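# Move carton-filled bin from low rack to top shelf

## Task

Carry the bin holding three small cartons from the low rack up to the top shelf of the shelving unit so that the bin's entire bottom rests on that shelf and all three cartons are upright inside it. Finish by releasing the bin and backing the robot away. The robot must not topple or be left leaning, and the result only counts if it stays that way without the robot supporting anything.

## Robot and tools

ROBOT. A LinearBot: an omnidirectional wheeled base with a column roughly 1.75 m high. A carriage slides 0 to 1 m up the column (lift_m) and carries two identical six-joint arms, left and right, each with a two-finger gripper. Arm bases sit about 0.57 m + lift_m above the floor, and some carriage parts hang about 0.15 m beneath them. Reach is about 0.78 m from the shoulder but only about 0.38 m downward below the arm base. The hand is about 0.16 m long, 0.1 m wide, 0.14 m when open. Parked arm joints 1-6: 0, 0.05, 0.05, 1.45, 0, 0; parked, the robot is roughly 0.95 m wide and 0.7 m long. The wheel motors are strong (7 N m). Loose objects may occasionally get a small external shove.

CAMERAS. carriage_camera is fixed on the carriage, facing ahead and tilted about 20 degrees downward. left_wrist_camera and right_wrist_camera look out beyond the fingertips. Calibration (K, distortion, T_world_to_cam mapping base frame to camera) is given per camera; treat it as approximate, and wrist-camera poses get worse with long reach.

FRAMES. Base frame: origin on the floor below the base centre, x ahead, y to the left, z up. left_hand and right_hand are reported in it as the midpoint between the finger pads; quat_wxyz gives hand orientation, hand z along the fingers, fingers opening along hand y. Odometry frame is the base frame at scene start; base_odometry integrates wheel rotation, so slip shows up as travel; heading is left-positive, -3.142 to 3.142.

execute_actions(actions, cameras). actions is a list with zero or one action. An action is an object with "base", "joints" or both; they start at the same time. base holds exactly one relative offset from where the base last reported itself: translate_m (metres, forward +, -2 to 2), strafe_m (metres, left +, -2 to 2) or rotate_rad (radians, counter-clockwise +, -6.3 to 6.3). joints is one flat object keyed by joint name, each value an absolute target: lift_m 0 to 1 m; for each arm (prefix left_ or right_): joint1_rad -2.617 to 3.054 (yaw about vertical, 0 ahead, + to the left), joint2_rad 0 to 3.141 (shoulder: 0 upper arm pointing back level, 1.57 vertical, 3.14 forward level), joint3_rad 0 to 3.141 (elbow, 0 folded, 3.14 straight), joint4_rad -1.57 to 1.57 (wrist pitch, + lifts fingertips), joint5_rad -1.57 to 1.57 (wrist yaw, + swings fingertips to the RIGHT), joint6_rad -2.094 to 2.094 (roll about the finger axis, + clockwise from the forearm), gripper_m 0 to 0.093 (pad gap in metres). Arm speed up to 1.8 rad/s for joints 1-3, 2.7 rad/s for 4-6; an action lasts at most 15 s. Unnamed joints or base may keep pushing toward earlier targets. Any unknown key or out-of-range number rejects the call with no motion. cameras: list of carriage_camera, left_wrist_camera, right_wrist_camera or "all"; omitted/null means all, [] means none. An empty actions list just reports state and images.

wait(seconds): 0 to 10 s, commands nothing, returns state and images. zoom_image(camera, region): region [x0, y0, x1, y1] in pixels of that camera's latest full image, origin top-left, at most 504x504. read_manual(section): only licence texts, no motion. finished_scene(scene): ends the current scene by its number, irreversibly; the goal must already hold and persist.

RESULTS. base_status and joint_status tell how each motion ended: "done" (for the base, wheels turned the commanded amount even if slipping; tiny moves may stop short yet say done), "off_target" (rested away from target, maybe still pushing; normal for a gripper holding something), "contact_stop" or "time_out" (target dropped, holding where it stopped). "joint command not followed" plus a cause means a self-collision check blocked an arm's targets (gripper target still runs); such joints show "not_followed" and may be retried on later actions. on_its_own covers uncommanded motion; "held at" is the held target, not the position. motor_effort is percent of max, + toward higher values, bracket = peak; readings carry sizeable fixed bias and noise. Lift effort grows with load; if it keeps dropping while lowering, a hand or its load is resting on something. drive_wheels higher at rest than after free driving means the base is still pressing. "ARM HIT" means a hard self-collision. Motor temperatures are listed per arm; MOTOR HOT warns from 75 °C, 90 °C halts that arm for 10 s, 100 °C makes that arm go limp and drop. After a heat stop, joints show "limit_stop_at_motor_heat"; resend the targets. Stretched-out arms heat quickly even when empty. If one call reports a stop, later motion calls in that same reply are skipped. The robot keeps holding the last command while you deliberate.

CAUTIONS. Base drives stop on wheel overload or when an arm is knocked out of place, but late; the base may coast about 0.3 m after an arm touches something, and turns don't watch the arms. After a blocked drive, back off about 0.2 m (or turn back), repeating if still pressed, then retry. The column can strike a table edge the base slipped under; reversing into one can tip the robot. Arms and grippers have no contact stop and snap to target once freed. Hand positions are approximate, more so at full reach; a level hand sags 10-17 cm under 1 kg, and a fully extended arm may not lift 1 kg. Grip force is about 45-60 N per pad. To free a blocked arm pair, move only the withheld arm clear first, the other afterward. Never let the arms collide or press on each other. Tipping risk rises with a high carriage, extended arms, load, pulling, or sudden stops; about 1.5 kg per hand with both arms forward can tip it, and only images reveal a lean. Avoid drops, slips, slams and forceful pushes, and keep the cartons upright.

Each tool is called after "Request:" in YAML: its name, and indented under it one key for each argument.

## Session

Request:
execute_actions:
  actions: []
  cameras: ["carriage_camera"]

Scene clock: 0.00 s.
Motor temperatures (°C, as the motors report them): left_arm=[24 31 28 26 25 26] | right_arm=[25 37 27 25 26 28]
base_odometry: x=+0.000 y=+0.000 heading=+0.000 (m, m, rad; odometry frame)
base_status: not commanded
joint_positions: lift_m=+0.301 left_joint1_rad=-0.018 left_joint2_rad=+0.067 left_joint3_rad=+0.047 left_joint4_rad=+1.394 left_joint5_rad=-0.012 left_joint6_rad=-0.006 left_gripper_m=+0.094 right_joint1_rad=+0.023 right_joint2_rad=+0.072 right_joint3_rad=+0.035 right_joint4_rad=+1.481 right_joint5_rad=+0.001 right_joint6_rad=+0.040 right_gripper_m=+0.094
joint_status: not commanded
motor_effort: lift_m=+32 drive_wheels=+2 (%)
left_hand: x=+0.3349 y=+0.3166 z=+1.3226 quat_wxyz=(+0.995, -0.006, +0.098, -0.011) (m; base frame)
right_hand: x=+0.3191 y=-0.3147 z=+1.3224 quat_wxyz=(+0.997, +0.001, +0.063, +0.032) (m; base frame)
pictures: carriage_camera
camera_calibration (this result's frames):
carriage_camera: T_world_to_cam=[[0.0051756, -0.99866, -0.0514839, 0.0776426], [-0.351896, 0.0463727, -0.93489, 1.29732], [0.936025, 0.0229556, -0.351185, 0.280115], [0, 0, 0, 1]] pos_world=[0.193925, 0.0109485, 1.31522]
Images, in order (width x height): carriage_camera 504x504.

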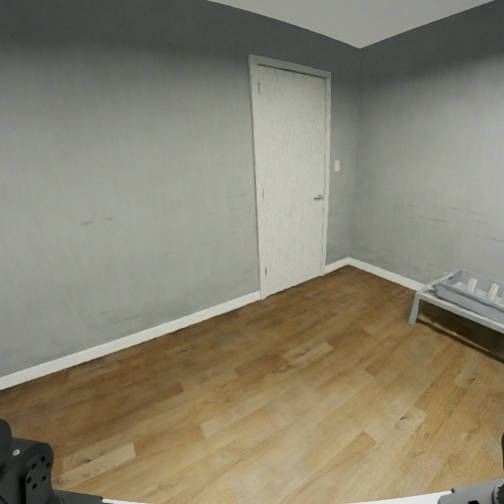

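Request:
execute_actions:
  actions:
    - {"base":{"rotate_rad":-0.85},"joints":{"lift_m":0}}
  cameras: ["carriage_camera"]

Request:
execute_actions:
  actions:
    - {"base":{"translate_m":1.1}}
  cameras: ["carriage_camera"]

Scene clock: 3.90 s.
Motor temperatures (°C, as the motors report them): left_arm=[24 30 28 26 25 26] | right_arm=[25 36 27 25 26 28]
base_odometry: x=+0.000 y=+0.000 heading=-0.850 (m, m, rad; odometry frame)
base_status: done
joint_positions: lift_m=+0.001 left_joint1_rad=-0.018 left_joint2_rad=+0.067 left_joint3_rad=+0.047 left_joint4_rad=+1.393 left_joint5_rad=-0.012 left_joint6_rad=-0.006 left_gripper_m=+0.094 right_joint1_rad=+0.023 right_joint2_rad=+0.072 right_joint3_rad=+0.035 right_joint4_rad=+1.481 right_joint5_rad=+0.001 right_joint6_rad=+0.040 right_gripper_m=+0.094
joint_status: all done
joint sent to its limit — the command would take lift_m past its lower limit, so that joint was sent only as far as its limit.
motor_effort: lift_m=+28(29) drive_wheels=+3(16) (%)
left_hand: x=+0.3352 y=+0.3166 z=+1.0228 quat_wxyz=(+0.995, -0.006, +0.099, -0.011) (m; base frame)
right_hand: x=+0.3191 y=-0.3147 z=+1.0227 quat_wxyz=(+0.997, +0.001, +0.063, +0.032) (m; base frame)
pictures: carriage_camera
camera_calibration (this result's frames):
carriage_camera: T_world_to_cam=[[0.0051756, -0.99866, -0.0514839, 0.0622114], [-0.351896, 0.0463727, -0.93489, 1.0171], [0.936025, 0.0229556, -0.351185, 0.174854], [0, 0, 0, 1]] pos_world=[0.193925, 0.0109485, 1.01549]
Images, in order (width x height): carriage_camera 504x504.

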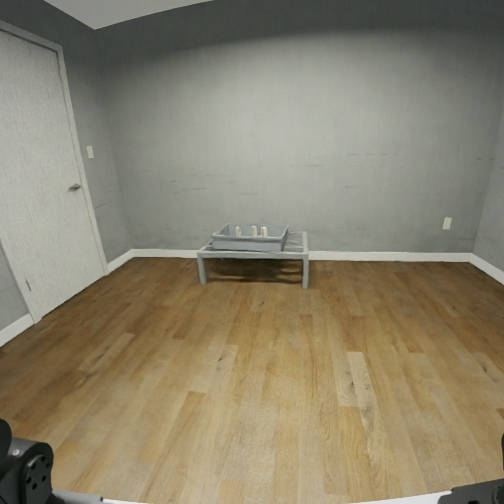

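Scene clock: 8.47 s.
Motor temperatures (°C, as the motors report them): left_arm=[24 30 29 26 25 26] | right_arm=[25 36 28 25 26 28]
base_odometry: x=+0.725 y=-0.827 heading=-0.850 (m, m, rad; odometry frame)
base_status: done
joint_positions: lift_m=+0.001 left_joint1_rad=-0.018 left_joint2_rad=+0.067 left_joint3_rad=+0.047 left_joint4_rad=+1.394 left_joint5_rad=-0.012 left_joint6_rad=-0.006 left_gripper_m=+0.094 right_joint1_rad=+0.023 right_joint2_rad=+0.072 right_joint3_rad=+0.035 right_joint4_rad=+1.480 right_joint5_rad=+0.001 right_joint6_rad=+0.040 right_gripper_m=+0.094
joint_status: not commanded
motor_effort: lift_m=+28(28) drive_wheels=-9(23) (%)
left_hand: x=+0.3351 y=+0.3166 z=+1.0228 quat_wxyz=(+0.995, -0.006, +0.098, -0.011) (m; base frame)
right_hand: x=+0.3193 y=-0.3147 z=+1.0227 quat_wxyz=(+0.997, +0.001, +0.064, +0.032) (m; base frame)
pictures: carriage_camera
camera_calibration (this result's frames):
carriage_camera: T_world_to_cam=[[0.0051756, -0.99866, -0.0514839, 0.0622114], [-0.351896, 0.0463727, -0.93489, 1.0171], [0.936025, 0.0229556, -0.351185, 0.174854], [0, 0, 0, 1]] pos_world=[0.193925, 0.0109485, 1.01549]
Images, in order (width x height): carriage_camera 504x504.

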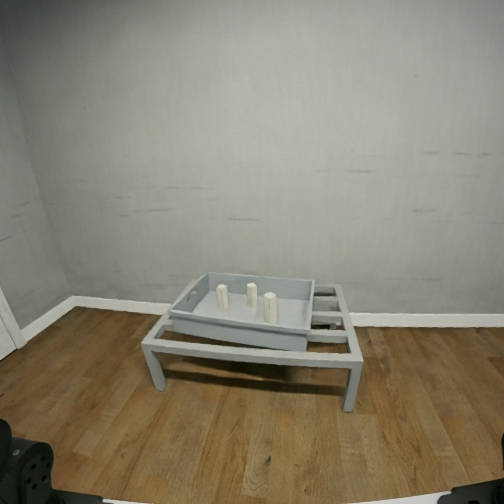

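Request:
execute_actions:
  actions:
    - {"base":{"rotate_rad":-0.24},"joints":{"lift_m":0.2}}
  cameras: []

Request:
execute_actions:
  actions:
    - {"base":{"strafe_m":0.335},"joints":{"left_joint2_rad":2.7,"left_joint3_rad":1.385,"left_joint4_rad":-0.255,"right_joint2_rad":2.7,"right_joint3_rad":1.385,"right_joint4_rad":-0.255,"left_joint1_rad":-0.07,"left_joint5_rad":0,"left_joint6_rad":-0.065,"right_joint1_rad":0.06,"right_joint5_rad":0,"right_joint6_rad":0.06}}
  cameras: []

Request:
execute_actions:
  actions:
    - {"base":{"translate_m":0.43},"joints":{"lift_m":0.13}}

Scene clock: 13.33 s.
Motor temperatures (°C, as the motors report them): left_arm=[24 30 29 26 25 26] | right_arm=[25 36 28 25 26 28]
base_odometry: x=+0.725 y=-0.827 heading=-1.090 (m, m, rad; odometry frame)
base_status: done
joint_positions: lift_m=+0.200 left_joint1_rad=-0.018 left_joint2_rad=+0.067 left_joint3_rad=+0.047 left_joint4_rad=+1.394 left_joint5_rad=-0.012 left_joint6_rad=-0.006 left_gripper_m=+0.094 right_joint1_rad=+0.023 right_joint2_rad=+0.072 right_joint3_rad=+0.035 right_joint4_rad=+1.480 right_joint5_rad=+0.001 right_joint6_rad=+0.040 right_gripper_m=+0.094
joint_status: all done
motor_effort: lift_m=+35(42) drive_wheels=+6(10) (%)
left_hand: x=+0.3350 y=+0.3166 z=+1.2211 quat_wxyz=(+0.995, -0.006, +0.098, -0.011) (m; base frame)
right_hand: x=+0.3194 y=-0.3147 z=+1.2210 quat_wxyz=(+0.997, +0.001, +0.064, +0.032) (m; base frame)
pictures: none
No camera images: the call's "cameras" was empty. Leave "cameras" out to get every camera's image.

Scene clock: 15.93 s.
Motor temperatures (°C, as the motors report them): left_arm=[24 31 29 26 25 26] | right_arm=[25 37 29 25 26 28]
base_odometry: x=+1.023 y=-0.673 heading=-1.091 (m, m, rad; odometry frame)
base_status: done
joint_positions: lift_m=+0.200 left_joint1_rad=-0.063 left_joint2_rad=+2.701 left_joint3_rad=+1.385 left_joint4_rad=-0.255 left_joint5_rad=-0.002 left_joint6_rad=-0.060 left_gripper_m=+0.094 right_joint1_rad=+0.057 right_joint2_rad=+2.704 right_joint3_rad=+1.382 right_joint4_rad=-0.257 right_joint5_rad=+0.001 right_joint6_rad=+0.054 right_gripper_m=+0.094
joint_status: all done
motor_effort: lift_m=+35(35) drive_wheels=-5(17) (%)
left_hand: x=+0.6616 y=+0.2920 z=+0.5518 quat_wxyz=(-0.001, +0.001, +1.000, +0.001) (m; base frame)
right_hand: x=+0.6590 y=-0.2940 z=+0.5505 quat_wxyz=(-0.004, -0.002, +1.000, -0.001) (m; base frame)
pictures: none
No camera images: the call's "cameras" was empty. Leave "cameras" out to get every camera's image.

Scene clock: 18.83 s.
Motor temperatures (°C, as the motors report them): left_arm=[24 32 29 26 25 26] | right_arm=[25 39 29 25 26 28]
base_odometry: x=+1.222 y=-1.054 heading=-1.090 (m, m, rad; odometry frame)
base_status: done
joint_positions: lift_m=+0.130 left_joint1_rad=-0.063 left_joint2_rad=+2.702 left_joint3_rad=+1.385 left_joint4_rad=-0.256 left_joint5_rad=-0.002 left_joint6_rad=-0.060 left_gripper_m=+0.094 right_joint1_rad=+0.057 right_joint2_rad=+2.705 right_joint3_rad=+1.382 right_joint4_rad=-0.257 right_joint5_rad=+0.001 right_joint6_rad=+0.054 right_gripper_m=+0.094
joint_status: all done
motor_effort: lift_m=+29(29) drive_wheels=-9(16) (%)
left_hand: x=+0.6613 y=+0.2920 z=+0.4821 quat_wxyz=(-0.001, +0.001, +1.000, +0.001) (m; base frame)
right_hand: x=+0.6586 y=-0.2941 z=+0.4805 quat_wxyz=(-0.005, -0.002, +1.000, -0.001) (m; base frame)
pictures: carriage_camera, left_wrist_camera, right_wrist_camera
camera_calibration (this result's frames):
carriage_camera: T_world_to_cam=[[0.0051756, -0.99866, -0.0514839, 0.0688377], [-0.351896, 0.0463727, -0.93489, 1.13743], [0.936025, 0.0229556, -0.351185, 0.220054], [0, 0, 0, 1]] pos_world=[0.193925, 0.0109485, 1.14419]
left_wrist_camera: T_world_to_cam=[[0.0535464, -0.998564, 0.00191402, 0.243538], [-0.827434, -0.0432967, 0.559892, 0.304607], [-0.559005, -0.0315639, -0.828564, 0.901968], [0, 0, 0, 1]] pos_world=[0.743206, 0.284846, 0.576325]
right_wrist_camera: T_world_to_cam=[[-0.118132, -0.992888, -0.0147962, -0.195517], [-0.82103, 0.0892821, 0.563861, 0.305397], [-0.558529, 0.0787583, -0.825737, 0.916206], [0, 0, 0, 1]] pos_world=[0.739371, -0.293552, 0.581452]
Images, in order (width x height): carriage_camera 504x504, left_wrist_camera 504x504, right_wrist_camera 504x504.

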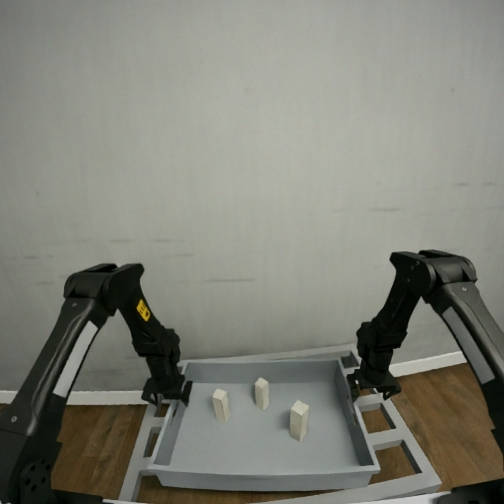

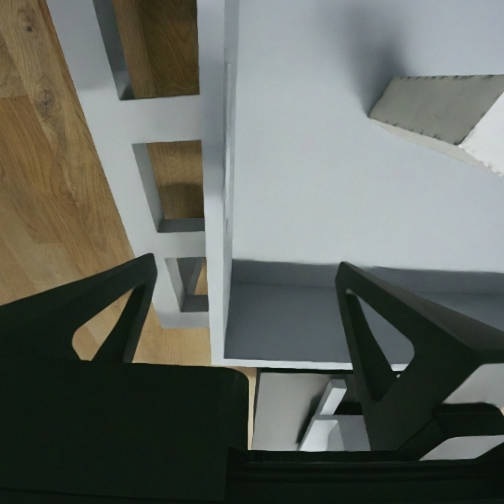

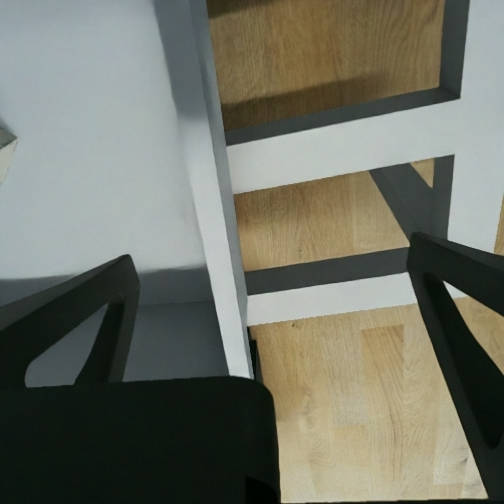

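Request:
execute_actions:
  actions:
    - {"base":{"strafe_m":0.03},"joints":{"lift_m":0.09}}
  cameras: []

Request:
execute_actions:
  actions:
    - {"base":{"translate_m":0.03},"joints":{"lift_m":0.025}}

Scene clock: 21.30 s.
Motor temperatures (°C, as the motors report them): left_arm=[24 33 29 26 25 26] | right_arm=[25 40 29 25 26 28]
base_odometry: x=+1.248 y=-1.040 heading=-1.090 (m, m, rad; odometry frame)
base_status: done
joint_positions: lift_m=+0.090 left_joint1_rad=-0.065 left_joint2_rad=+2.703 left_joint3_rad=+1.385 left_joint4_rad=-0.254 left_joint5_rad=-0.002 left_joint6_rad=-0.060 left_gripper_m=+0.094 right_joint1_rad=+0.057 right_joint2_rad=+2.707 right_joint3_rad=+1.382 right_joint4_rad=-0.255 right_joint5_rad=+0.001 right_joint6_rad=+0.054 right_gripper_m=+0.094
joint_status: all done
motor_effort: lift_m=+29(29) drive_wheels=-1(14) (%)
left_hand: x=+0.6616 y=+0.2910 z=+0.4418 quat_wxyz=(+0.000, +0.003, +1.000, +0.001) (m; base frame)
right_hand: x=+0.6586 y=-0.2941 z=+0.4400 quat_wxyz=(-0.005, -0.002, +1.000, -0.001) (m; base frame)
pictures: none
No camera images: the call's "cameras" was empty. Leave "cameras" out to get every camera's image.

Scene clock: 22.27 s.
Motor temperatures (°C, as the motors report them): left_arm=[24 33 29 26 25 26] | right_arm=[25 41 29 25 26 28]
base_odometry: x=+1.262 y=-1.067 heading=-1.090 (m, m, rad; odometry frame)
base_status: done
joint_positions: lift_m=+0.025 left_joint1_rad=-0.065 left_joint2_rad=+2.703 left_joint3_rad=+1.385 left_joint4_rad=-0.254 left_joint5_rad=-0.002 left_joint6_rad=-0.060 left_gripper_m=+0.094 right_joint1_rad=+0.057 right_joint2_rad=+2.706 right_joint3_rad=+1.382 right_joint4_rad=-0.254 right_joint5_rad=+0.001 right_joint6_rad=+0.054 right_gripper_m=+0.094
joint_status: all done
motor_effort: lift_m=+28(28) drive_wheels=-4(8) (%)
left_hand: x=+0.6615 y=+0.2910 z=+0.3768 quat_wxyz=(+0.000, +0.003, +1.000, +0.001) (m; base frame)
right_hand: x=+0.6588 y=-0.2941 z=+0.3752 quat_wxyz=(-0.004, -0.002, +1.000, -0.001) (m; base frame)
pictures: carriage_camera, left_wrist_camera, right_wrist_camera
camera_calibration (this result's frames):
carriage_camera: T_world_to_cam=[[0.0051756, -0.99866, -0.0514839, 0.0634339], [-0.351896, 0.0463727, -0.93489, 1.0393], [0.936025, 0.0229556, -0.351185, 0.183193], [0, 0, 0, 1]] pos_world=[0.193925, 0.0109485, 1.03923]
left_wrist_camera: T_world_to_cam=[[0.0508767, -0.998703, 0.00209112, 0.244448], [-0.828398, -0.0410312, 0.558635, 0.364165], [-0.557825, -0.0301538, -0.829411, 0.813861], [0, 0, 0, 1]] pos_world=[0.743228, 0.283614, 0.471079]
right_wrist_camera: T_world_to_cam=[[-0.118115, -0.992887, -0.0149963, -0.196985], [-0.821673, 0.0892451, 0.562928, 0.365701], [-0.557586, 0.0788124, -0.82637, 0.828913], [0, 0, 0, 1]] pos_world=[0.739409, -0.29355, 0.476171]
Images, in order (width x height): carriage_camera 504x504, left_wrist_camera 504x504, right_wrist_camera 504x504.

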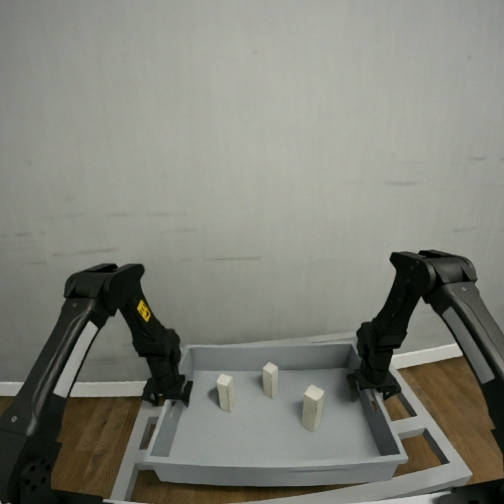

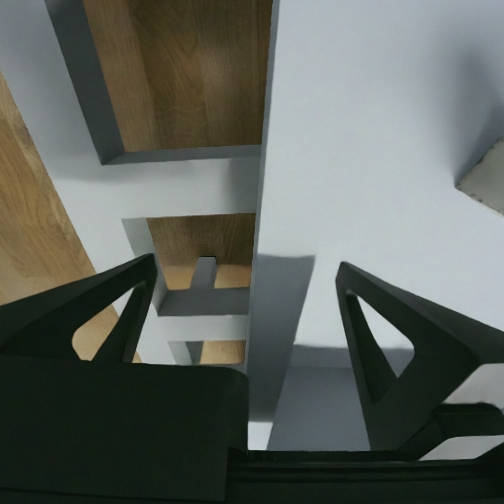

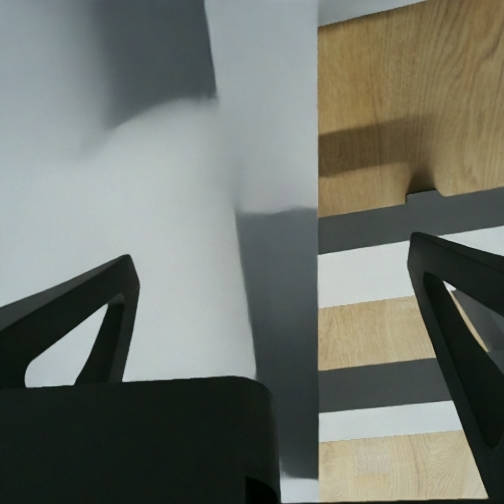

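Request:
execute_actions:
  actions:
    - {"joints":{"lift_m":0.01,"left_joint1_rad":-0.1,"right_joint1_rad":0.05}}
  cameras: []

Request:
execute_actions:
  actions:
    - {"joints":{"left_gripper_m":0,"right_gripper_m":0}}
  cameras: []

Request:
execute_actions:
  actions:
    - {"joints":{"lift_m":0.08}}

Scene clock: 25.23 s.
Motor temperatures (°C, as the motors report them): left_arm=[24 34 29 26 25 26] | right_arm=[25 42 29 25 26 28]
base_odometry: x=+1.262 y=-1.067 heading=-1.090 (m, m, rad; odometry frame)
base_status: not commanded
joint_positions: lift_m=+0.010 left_joint1_rad=-0.096 left_joint2_rad=+2.697 left_joint3_rad=+1.385 left_joint4_rad=-0.254 left_joint5_rad=-0.003 left_joint6_rad=-0.059 left_gripper_m=+0.094 right_joint1_rad=+0.057 right_joint2_rad=+2.703 right_joint3_rad=+1.382 right_joint4_rad=-0.253 right_joint5_rad=+0.001 right_joint6_rad=+0.054 right_gripper_m=+0.094
joint_status: all done
motor_effort: lift_m=+26(30) drive_wheels=+7(7) (%)
left_hand: x=+0.6626 y=+0.2797 z=+0.3641 quat_wxyz=(+0.002, +0.018, +1.000, +0.001) (m; base frame)
right_hand: x=+0.6604 y=-0.2941 z=+0.3615 quat_wxyz=(-0.002, -0.002, +1.000, -0.001) (m; base frame)
pictures: none
No camera images: the call's "cameras" was empty. Leave "cameras" out to get every camera's image.

Scene clock: 25.97 s.
Motor temperatures (°C, as the motors report them): left_arm=[24 34 29 26 25 26] | right_arm=[25 43 29 25 26 28]
base_odometry: x=+1.262 y=-1.067 heading=-1.090 (m, m, rad; odometry frame)
base_status: not commanded
joint_positions: lift_m=+0.010 left_joint1_rad=-0.078 left_joint2_rad=+2.697 left_joint3_rad=+1.385 left_joint4_rad=-0.254 left_joint5_rad=+0.029 left_joint6_rad=-0.060 left_gripper_m=+0.007 right_joint1_rad=+0.038 right_joint2_rad=+2.703 right_joint3_rad=+1.382 right_joint4_rad=-0.254 right_joint5_rad=-0.031 right_joint6_rad=+0.032 right_gripper_m=+0.007
joint_status: left_gripper_m off_target (ended at +0.007, target +0.000); right_gripper_m off_target (ended at +0.007, target +0.000)
motor_effort: lift_m=+26(27) drive_wheels=+6(4) (%)
left_hand: x=+0.6627 y=+0.2810 z=+0.3641 quat_wxyz=(+0.001, +0.009, +1.000, -0.015) (m; base frame)
right_hand: x=+0.6603 y=-0.2957 z=+0.3616 quat_wxyz=(-0.003, -0.003, +1.000, +0.015) (m; base frame)
pictures: none
No camera images: the call's "cameras" was empty. Leave "cameras" out to get every camera's image.

Scene clock: 26.80 s.
Motor temperatures (°C, as the motors report them): left_arm=[24 34 29 26 25 26] | right_arm=[25 43 29 25 26 28]
base_odometry: x=+1.262 y=-1.067 heading=-1.090 (m, m, rad; odometry frame)
base_status: not commanded
joint_positions: lift_m=+0.080 left_joint1_rad=-0.078 left_joint2_rad=+2.719 left_joint3_rad=+1.384 left_joint4_rad=-0.253 left_joint5_rad=+0.035 left_joint6_rad=-0.059 left_gripper_m=+0.007 right_joint1_rad=+0.038 right_joint2_rad=+2.727 right_joint3_rad=+1.382 right_joint4_rad=-0.253 right_joint5_rad=-0.031 right_joint6_rad=+0.031 right_gripper_m=+0.007
joint_status: all done
motor_effort: lift_m=+37(46) drive_wheels=+5(8) (%)
left_hand: x=+0.6551 y=+0.2805 z=+0.4257 quat_wxyz=(-0.009, +0.009, +1.000, -0.017) (m; base frame)
right_hand: x=+0.6520 y=-0.2962 z=+0.4226 quat_wxyz=(-0.014, -0.003, +1.000, +0.015) (m; base frame)
pictures: carriage_camera, left_wrist_camera, right_wrist_camera
camera_calibration (this result's frames):
carriage_camera: T_world_to_cam=[[0.0051756, -0.99866, -0.0514839, 0.066236], [-0.351896, 0.0463727, -0.93489, 1.09018], [0.936025, 0.0229556, -0.351185, 0.202307], [0, 0, 0, 1]] pos_world=[0.193925, 0.0109485, 1.09366]
left_wrist_camera: T_world_to_cam=[[0.0386027, -0.998553, 0.0374522, 0.227057], [-0.818593, -0.0101063, 0.574285, 0.309329], [-0.573076, -0.0528271, -0.817798, 0.861956], [0, 0, 0, 1]] pos_world=[0.738416, 0.275389, 0.518759]
right_wrist_camera: T_world_to_cam=[[-0.116633, -0.992185, -0.0443429, -0.187542], [-0.81046, 0.0692741, 0.581684, 0.312489], [-0.574066, 0.103782, -0.812205, 0.87662], [0, 0, 0, 1]] pos_world=[0.734624, -0.298701, 0.521909]
Images, in order (width x height): carriage_camera 504x504, left_wrist_camera 504x504, right_wrist_camera 504x504.

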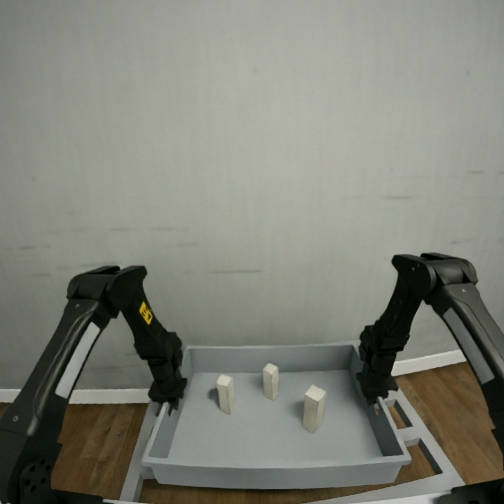

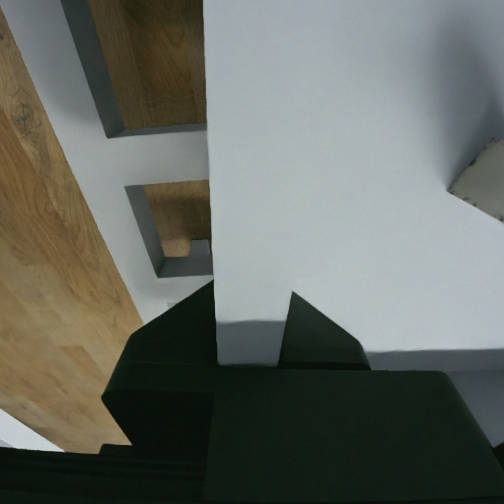

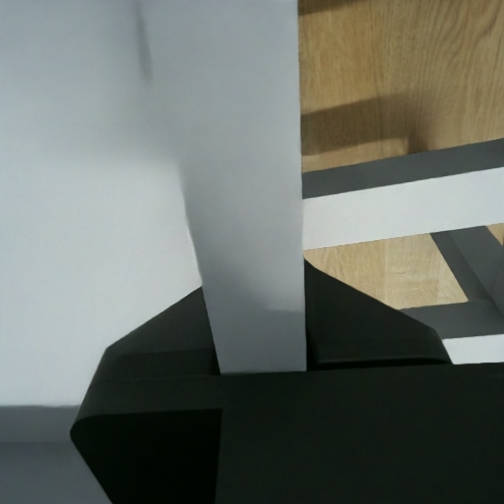

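Request:
execute_actions:
  actions:
    - {"base":{"translate_m":-0.3},"joints":{"lift_m":0.2,"left_joint2_rad":2.62,"left_joint4_rad":-0.32,"right_joint2_rad":2.62,"right_joint4_rad":-0.32}}
  cameras: []

Request:
execute_actions:
  actions:
    - {"base":{"rotate_rad":-3.06}}
  cameras: ["carriage_camera"]

Scene clock: 31.23 s.
Motor temperatures (°C, as the motors report them): left_arm=[24 36 29 26 25 26] | right_arm=[25 47 29 25 26 28]
base_odometry: x=+1.123 y=-0.801 heading=-1.089 (m, m, rad; odometry frame)
base_status: done
joint_positions: lift_m=+0.200 left_joint1_rad=-0.078 left_joint2_rad=+2.640 left_joint3_rad=+1.383 left_joint4_rad=-0.320 left_joint5_rad=+0.035 left_joint6_rad=-0.060 left_gripper_m=+0.007 right_joint1_rad=+0.035 right_joint2_rad=+2.648 right_joint3_rad=+1.382 right_joint4_rad=-0.322 right_joint5_rad=-0.030 right_joint6_rad=+0.029 right_gripper_m=+0.007
joint_status: all done
motor_effort: lift_m=+37(46) drive_wheels=+0(15) (%)
left_hand: x=+0.6652 y=+0.2798 z=+0.5738 quat_wxyz=(-0.004, +0.009, +1.000, -0.017) (m; base frame)
right_hand: x=+0.6626 y=-0.2968 z=+0.5707 quat_wxyz=(-0.009, -0.003, +1.000, +0.015) (m; base frame)
pictures: none
No camera images: the call's "cameras" was empty. Leave "cameras" out to get every camera's image.

Scene clock: 35.47 s.
Motor temperatures (°C, as the motors report them): left_arm=[24 38 29 26 25 26] | right_arm=[25 50 29 25 26 28]
base_odometry: x=+1.123 y=-0.801 heading=+2.134 (m, m, rad; odometry frame)
base_status: done
joint_positions: lift_m=+0.200 left_joint1_rad=-0.080 left_joint2_rad=+2.640 left_joint3_rad=+1.383 left_joint4_rad=-0.310 left_joint5_rad=+0.036 left_joint6_rad=-0.064 left_gripper_m=+0.007 right_joint1_rad=+0.031 right_joint2_rad=+2.648 right_joint3_rad=+1.382 right_joint4_rad=-0.313 right_joint5_rad=-0.031 right_joint6_rad=+0.024 right_gripper_m=+0.007
joint_status: not commanded
motor_effort: lift_m=+37(37) drive_wheels=+4(26) (%)
left_hand: x=+0.6675 y=+0.2785 z=+0.5738 quat_wxyz=(+0.000, +0.008, +1.000, -0.018) (m; base frame)
right_hand: x=+0.6650 y=-0.2983 z=+0.5707 quat_wxyz=(-0.005, -0.003, +1.000, +0.016) (m; base frame)
pictures: carriage_camera
camera_calibration (this result's frames):
carriage_camera: T_world_to_cam=[[0.0051756, -0.99866, -0.0514839, 0.0724139], [-0.351896, 0.0463727, -0.93489, 1.20237], [0.936025, 0.0229556, -0.351185, 0.244448], [0, 0, 0, 1]] pos_world=[0.193925, 0.0109485, 1.21366]
Images, in order (width x height): carriage_camera 504x504.

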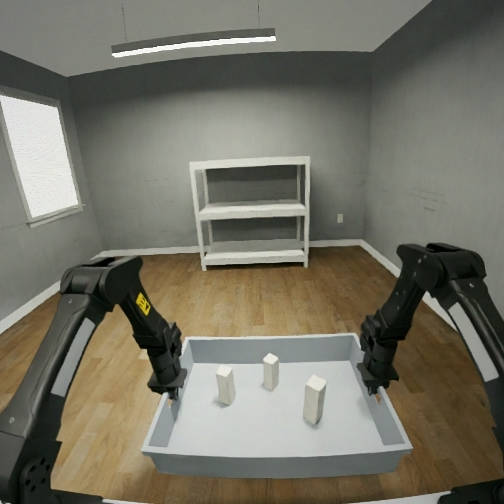

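Request:
execute_actions:
  actions:
    - {"base":{"rotate_rad":0.04},"joints":{"left_joint2_rad":2.54,"left_joint4_rad":-0.4,"right_joint2_rad":2.54,"right_joint4_rad":-0.4}}
  cameras: []

Request:
execute_actions:
  actions:
    - {"base":{"translate_m":1.7},"joints":{"lift_m":0.94,"left_joint2_rad":2.46,"left_joint4_rad":-0.47,"right_joint2_rad":2.46,"right_joint4_rad":-0.47}}
  cameras: ["carriage_camera"]

Scene clock: 38.57 s.
Motor temperatures (°C, as the motors report them): left_arm=[24 39 29 26 25 26] | right_arm=[25 52 29 25 26 28]
base_odometry: x=+1.123 y=-0.801 heading=+2.174 (m, m, rad; odometry frame)
base_status: done
joint_positions: lift_m=+0.200 left_joint1_rad=-0.076 left_joint2_rad=+2.566 left_joint3_rad=+1.383 left_joint4_rad=-0.394 left_joint5_rad=+0.035 left_joint6_rad=-0.060 left_gripper_m=+0.007 right_joint1_rad=+0.034 right_joint2_rad=+2.576 right_joint3_rad=+1.382 right_joint4_rad=-0.395 right_joint5_rad=-0.033 right_joint6_rad=+0.027 right_gripper_m=+0.007
joint_status: all done
motor_effort: lift_m=+37(37) drive_wheels=+1(14) (%)
left_hand: x=+0.6705 y=+0.2800 z=+0.6008 quat_wxyz=(-0.005, +0.008, +1.000, -0.017) (m; base frame)
right_hand: x=+0.6680 y=-0.2967 z=+0.5971 quat_wxyz=(-0.010, -0.004, +1.000, +0.016) (m; base frame)
pictures: none
No camera images: the call's "cameras" was empty. Leave "cameras" out to get every camera's image.

Scene clock: 44.27 s.
Motor temperatures (°C, as the motors report them): left_arm=[24 41 29 26 25 26] | right_arm=[25 55 29 25 26 28]
base_odometry: x=+0.161 y=+0.600 heading=+2.173 (m, m, rad; odometry frame)
base_status: done
joint_positions: lift_m=+0.940 left_joint1_rad=-0.076 left_joint2_rad=+2.482 left_joint3_rad=+1.375 left_joint4_rad=-0.466 left_joint5_rad=+0.036 left_joint6_rad=-0.060 left_gripper_m=+0.007 right_joint1_rad=+0.034 right_joint2_rad=+2.490 right_joint3_rad=+1.375 right_joint4_rad=-0.469 right_joint5_rad=-0.032 right_joint6_rad=+0.027 right_gripper_m=+0.007
joint_status: all done
motor_effort: lift_m=+37(46) drive_wheels=-6(24) (%)
left_hand: x=+0.6740 y=+0.2797 z=+1.3709 quat_wxyz=(-0.002, +0.008, +1.000, -0.018) (m; base frame)
right_hand: x=+0.6724 y=-0.2967 z=+1.3680 quat_wxyz=(-0.007, -0.004, +1.000, +0.016) (m; base frame)
pictures: carriage_camera
camera_calibration (this result's frames):
carriage_camera: T_world_to_cam=[[0.0051756, -0.99866, -0.0514839, 0.11051], [-0.351896, 0.0463727, -0.93489, 1.89415], [0.936025, 0.0229556, -0.351185, 0.504312], [0, 0, 0, 1]] pos_world=[0.193925, 0.0109485, 1.95362]
Images, in order (width x height): carriage_camera 504x504.

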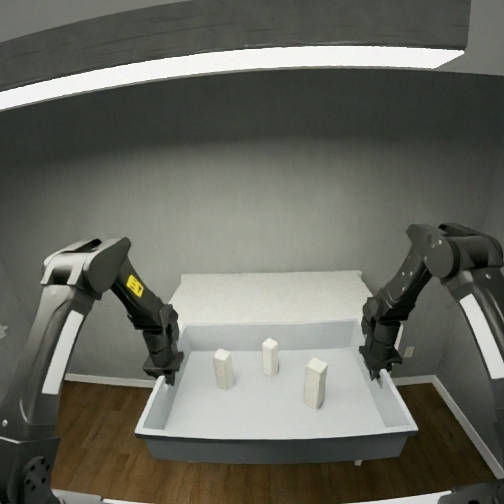

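Request:
execute_actions:
  actions:
    - {"base":{"translate_m":0.69}}
  cameras: []

Request:
execute_actions:
  actions:
    - {"joints":{"lift_m":0.87}}

Scene clock: 49.40 s.
Motor temperatures (°C, as the motors report them): left_arm=[24 42 30 26 25 26] | right_arm=[25 58 29 25 26 28]
base_odometry: x=-0.229 y=+1.169 heading=+2.173 (m, m, rad; odometry frame)
base_status: done
joint_positions: lift_m=+0.940 left_joint1_rad=-0.076 left_joint2_rad=+2.482 left_joint3_rad=+1.375 left_joint4_rad=-0.464 left_joint5_rad=+0.036 left_joint6_rad=-0.060 left_gripper_m=+0.007 right_joint1_rad=+0.034 right_joint2_rad=+2.490 right_joint3_rad=+1.375 right_joint4_rad=-0.468 right_joint5_rad=-0.031 right_joint6_rad=+0.027 right_gripper_m=+0.007
joint_status: not commanded
motor_effort: lift_m=+37(37) drive_wheels=-4(19) (%)
left_hand: x=+0.6744 y=+0.2796 z=+1.3709 quat_wxyz=(-0.001, +0.008, +1.000, -0.018) (m; base frame)
right_hand: x=+0.6726 y=-0.2967 z=+1.3680 quat_wxyz=(-0.006, -0.004, +1.000, +0.016) (m; base frame)
pictures: none
No camera images: the call's "cameras" was empty. Leave "cameras" out to get every camera's image.

Scene clock: 50.20 s.
Motor temperatures (°C, as the motors report them): left_arm=[24 42 30 26 25 26] | right_arm=[25 58 29 25 26 28]
base_odometry: x=-0.229 y=+1.169 heading=+2.173 (m, m, rad; odometry frame)
base_status: not commanded
joint_positions: lift_m=+0.870 left_joint1_rad=-0.076 left_joint2_rad=+2.495 left_joint3_rad=+1.375 left_joint4_rad=-0.466 left_joint5_rad=+0.037 left_joint6_rad=-0.060 left_gripper_m=+0.007 right_joint1_rad=+0.034 right_joint2_rad=+2.503 right_joint3_rad=+1.375 right_joint4_rad=-0.470 right_joint5_rad=-0.031 right_joint6_rad=+0.027 right_gripper_m=+0.007
joint_status: all done
motor_effort: lift_m=+32(33) drive_wheels=+7(6) (%)
left_hand: x=+0.6702 y=+0.2798 z=+1.2965 quat_wxyz=(-0.009, +0.008, +1.000, -0.018) (m; base frame)
right_hand: x=+0.6683 y=-0.2969 z=+1.2934 quat_wxyz=(-0.014, -0.004, +1.000, +0.015) (m; base frame)
pictures: carriage_camera, left_wrist_camera, right_wrist_camera
camera_calibration (this result's frames):
carriage_camera: T_world_to_cam=[[0.0051756, -0.99866, -0.0514839, 0.106923], [-0.351896, 0.0463727, -0.93489, 1.82901], [0.936025, 0.0229556, -0.351185, 0.479842], [0, 0, 0, 1]] pos_world=[0.193925, 0.0109485, 1.88394]
left_wrist_camera: T_world_to_cam=[[0.0408809, -0.998415, 0.0386689, 0.190083], [-0.818947, -0.0113107, 0.573758, -0.177095], [-0.572411, -0.0551235, -0.818112, 1.58334], [0, 0, 0, 1]] pos_world=[0.75352, 0.275058, 1.38961]
right_wrist_camera: T_world_to_cam=[[-0.115495, -0.992311, -0.0444878, -0.148335], [-0.810619, 0.0682743, 0.58158, -0.180868], [-0.574071, 0.103232, -0.812272, 1.59333], [0, 0, 0, 1]] pos_world=[0.750935, -0.299328, 1.3928]
Images, in order (width x height): carriage_camera 504x504, left_wrist_camera 504x504, right_wrist_camera 504x504.

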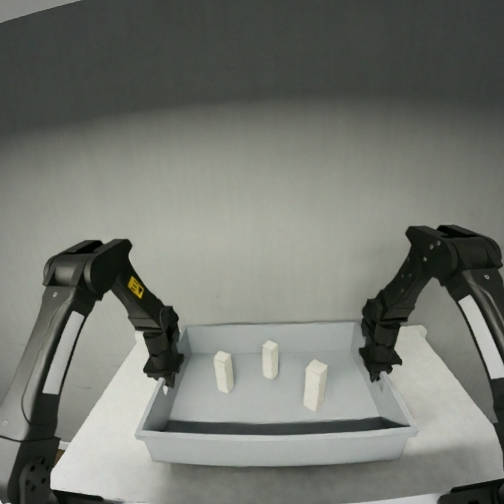

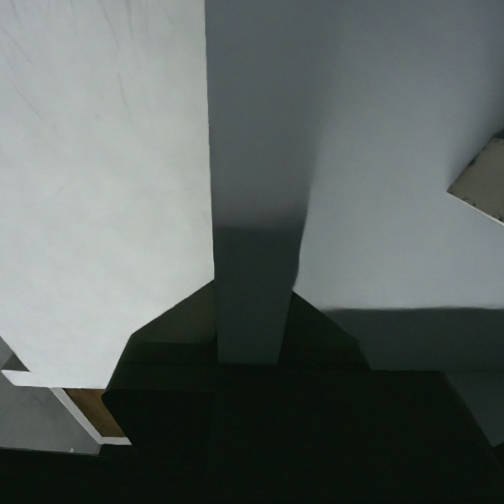

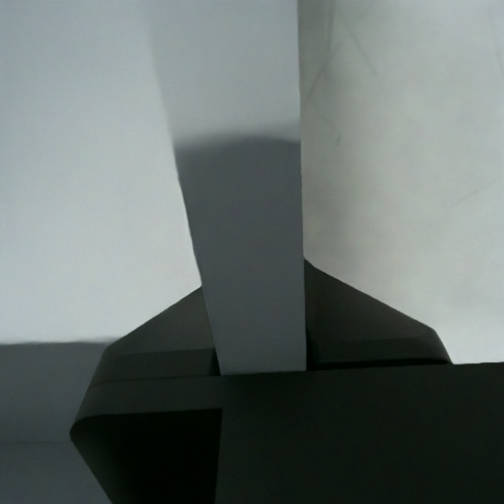

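Request:
execute_actions:
  actions:
    - {"joints":{"lift_m":0.844}}
  cameras: []

Scene clock: 51.93 s.
Motor temperatures (°C, as the motors report them): left_arm=[24 43 30 26 25 26] | right_arm=[25 59 29 25 26 28]
base_odometry: x=-0.229 y=+1.169 heading=+2.173 (m, m, rad; odometry frame)
base_status: not commanded
joint_positions: lift_m=+0.844 left_joint1_rad=-0.076 left_joint2_rad=+2.476 left_joint3_rad=+1.375 left_joint4_rad=-0.474 left_joint5_rad=+0.037 left_joint6_rad=-0.060 left_gripper_m=+0.007 right_joint1_rad=+0.034 right_joint2_rad=+2.482 right_joint3_rad=+1.375 right_joint4_rad=-0.478 right_joint5_rad=-0.031 right_joint6_rad=+0.025 right_gripper_m=+0.007
joint_status: all done
motor_effort: lift_m=+27(29) drive_wheels=-5(4) (%)
left_hand: x=+0.6736 y=+0.2796 z=+1.2779 quat_wxyz=(-0.003, +0.008, +1.000, -0.018) (m; base frame)
right_hand: x=+0.6723 y=-0.2968 z=+1.2757 quat_wxyz=(-0.007, -0.004, +1.000, +0.015) (m; base frame)
pictures: none
No camera images: the call's "cameras" was empty. Leave "cameras" out to get every camera's image.

Request:
execute_actions:
  actions:
    - {"joints":{"left_gripper_m":0.093,"right_gripper_m":0.093}}
  cameras: []

Request:
execute_actions:
  actions:
    - {"joints":{"lift_m":0.95}}
  cameras: []

Request:
execute_actions:
  actions:
    - {"base":{"translate_m":-0.55}}
  cameras: ["carriage_camera"]

Scene clock: 54.53 s.
Motor temperatures (°C, as the motors report them): left_arm=[24 43 30 27 25 26] | right_arm=[25 60 30 25 26 28]
base_odometry: x=-0.229 y=+1.169 heading=+2.173 (m, m, rad; odometry frame)
base_status: not commanded
joint_positions: lift_m=+0.844 left_joint1_rad=-0.094 left_joint2_rad=+2.471 left_joint3_rad=+1.375 left_joint4_rad=-0.474 left_joint5_rad=+0.006 left_joint6_rad=-0.060 left_gripper_m=+0.093 right_joint1_rad=+0.042 right_joint2_rad=+2.476 right_joint3_rad=+1.375 right_joint4_rad=-0.477 right_joint5_rad=-0.011 right_joint6_rad=+0.049 right_gripper_m=+0.093
joint_status: all done
motor_effort: lift_m=+27(27) drive_wheels=-3(3) (%)
left_hand: x=+0.6745 y=+0.2775 z=+1.2794 quat_wxyz=(+0.000, +0.017, +1.000, -0.003) (m; base frame)
right_hand: x=+0.6741 y=-0.2973 z=+1.2777 quat_wxyz=(-0.004, +0.004, +1.000, +0.005) (m; base frame)
pictures: none
No camera images: the call's "cameras" was empty. Leave "cameras" out to get every camera's image.

Scene clock: 55.50 s.
Motor temperatures (°C, as the motors report them): left_arm=[24 43 30 27 25 26] | right_arm=[25 61 30 25 26 28]
base_odometry: x=-0.229 y=+1.169 heading=+2.173 (m, m, rad; odometry frame)
base_status: not commanded
joint_positions: lift_m=+0.950 left_joint1_rad=-0.094 left_joint2_rad=+2.455 left_joint3_rad=+1.375 left_joint4_rad=-0.471 left_joint5_rad=+0.006 left_joint6_rad=-0.060 left_gripper_m=+0.093 right_joint1_rad=+0.042 right_joint2_rad=+2.458 right_joint3_rad=+1.375 right_joint4_rad=-0.472 right_joint5_rad=-0.010 right_joint6_rad=+0.049 right_gripper_m=+0.093
joint_status: all done
motor_effort: lift_m=+35(43) drive_wheels=-5(4) (%)
left_hand: x=+0.6798 y=+0.2771 z=+1.3910 quat_wxyz=(+0.010, +0.017, +1.000, -0.004) (m; base frame)
right_hand: x=+0.6804 y=-0.2971 z=+1.3900 quat_wxyz=(+0.008, +0.004, +1.000, +0.005) (m; base frame)
pictures: none
No camera images: the call's "cameras" was empty. Leave "cameras" out to get every camera's image.

Scene clock: 58.77 s.
Motor temperatures (°C, as the motors report them): left_arm=[24 43 30 27 25 26] | right_arm=[25 61 30 25 26 28]
base_odometry: x=+0.082 y=+0.716 heading=+2.172 (m, m, rad; odometry frame)
base_status: done
joint_positions: lift_m=+0.950 left_joint1_rad=-0.094 left_joint2_rad=+2.455 left_joint3_rad=+1.375 left_joint4_rad=-0.469 left_joint5_rad=+0.003 left_joint6_rad=-0.060 left_gripper_m=+0.093 right_joint1_rad=+0.043 right_joint2_rad=+2.458 right_joint3_rad=+1.375 right_joint4_rad=-0.471 right_joint5_rad=-0.007 right_joint6_rad=+0.049 right_gripper_m=+0.093
joint_status: not commanded
motor_effort: lift_m=+35(34) drive_wheels=+0(25) (%)
left_hand: x=+0.6802 y=+0.2776 z=+1.3910 quat_wxyz=(+0.011, +0.017, +1.000, -0.002) (m; base frame)
right_hand: x=+0.6805 y=-0.2970 z=+1.3900 quat_wxyz=(+0.008, +0.003, +1.000, +0.004) (m; base frame)
pictures: carriage_camera
camera_calibration (this result's frames):
carriage_camera: T_world_to_cam=[[0.0051756, -0.99866, -0.0514839, 0.111034], [-0.351896, 0.0463727, -0.93489, 1.90367], [0.936025, 0.0229556, -0.351185, 0.507888], [0, 0, 0, 1]] pos_world=[0.193925, 0.0109485, 1.9638]
Images, in order (width x height): carriage_camera 504x504.

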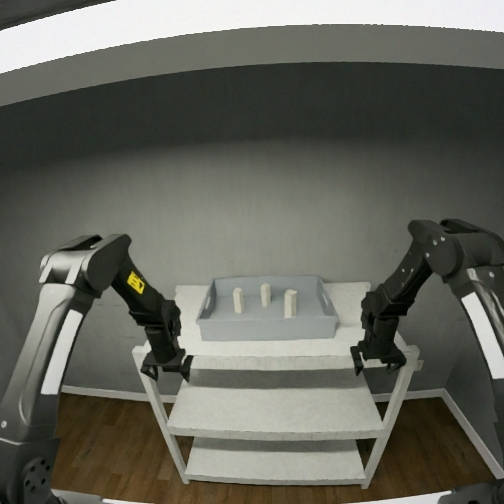

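Request:
finished_scene:
  scene: 2

The scene is finished: the task was done.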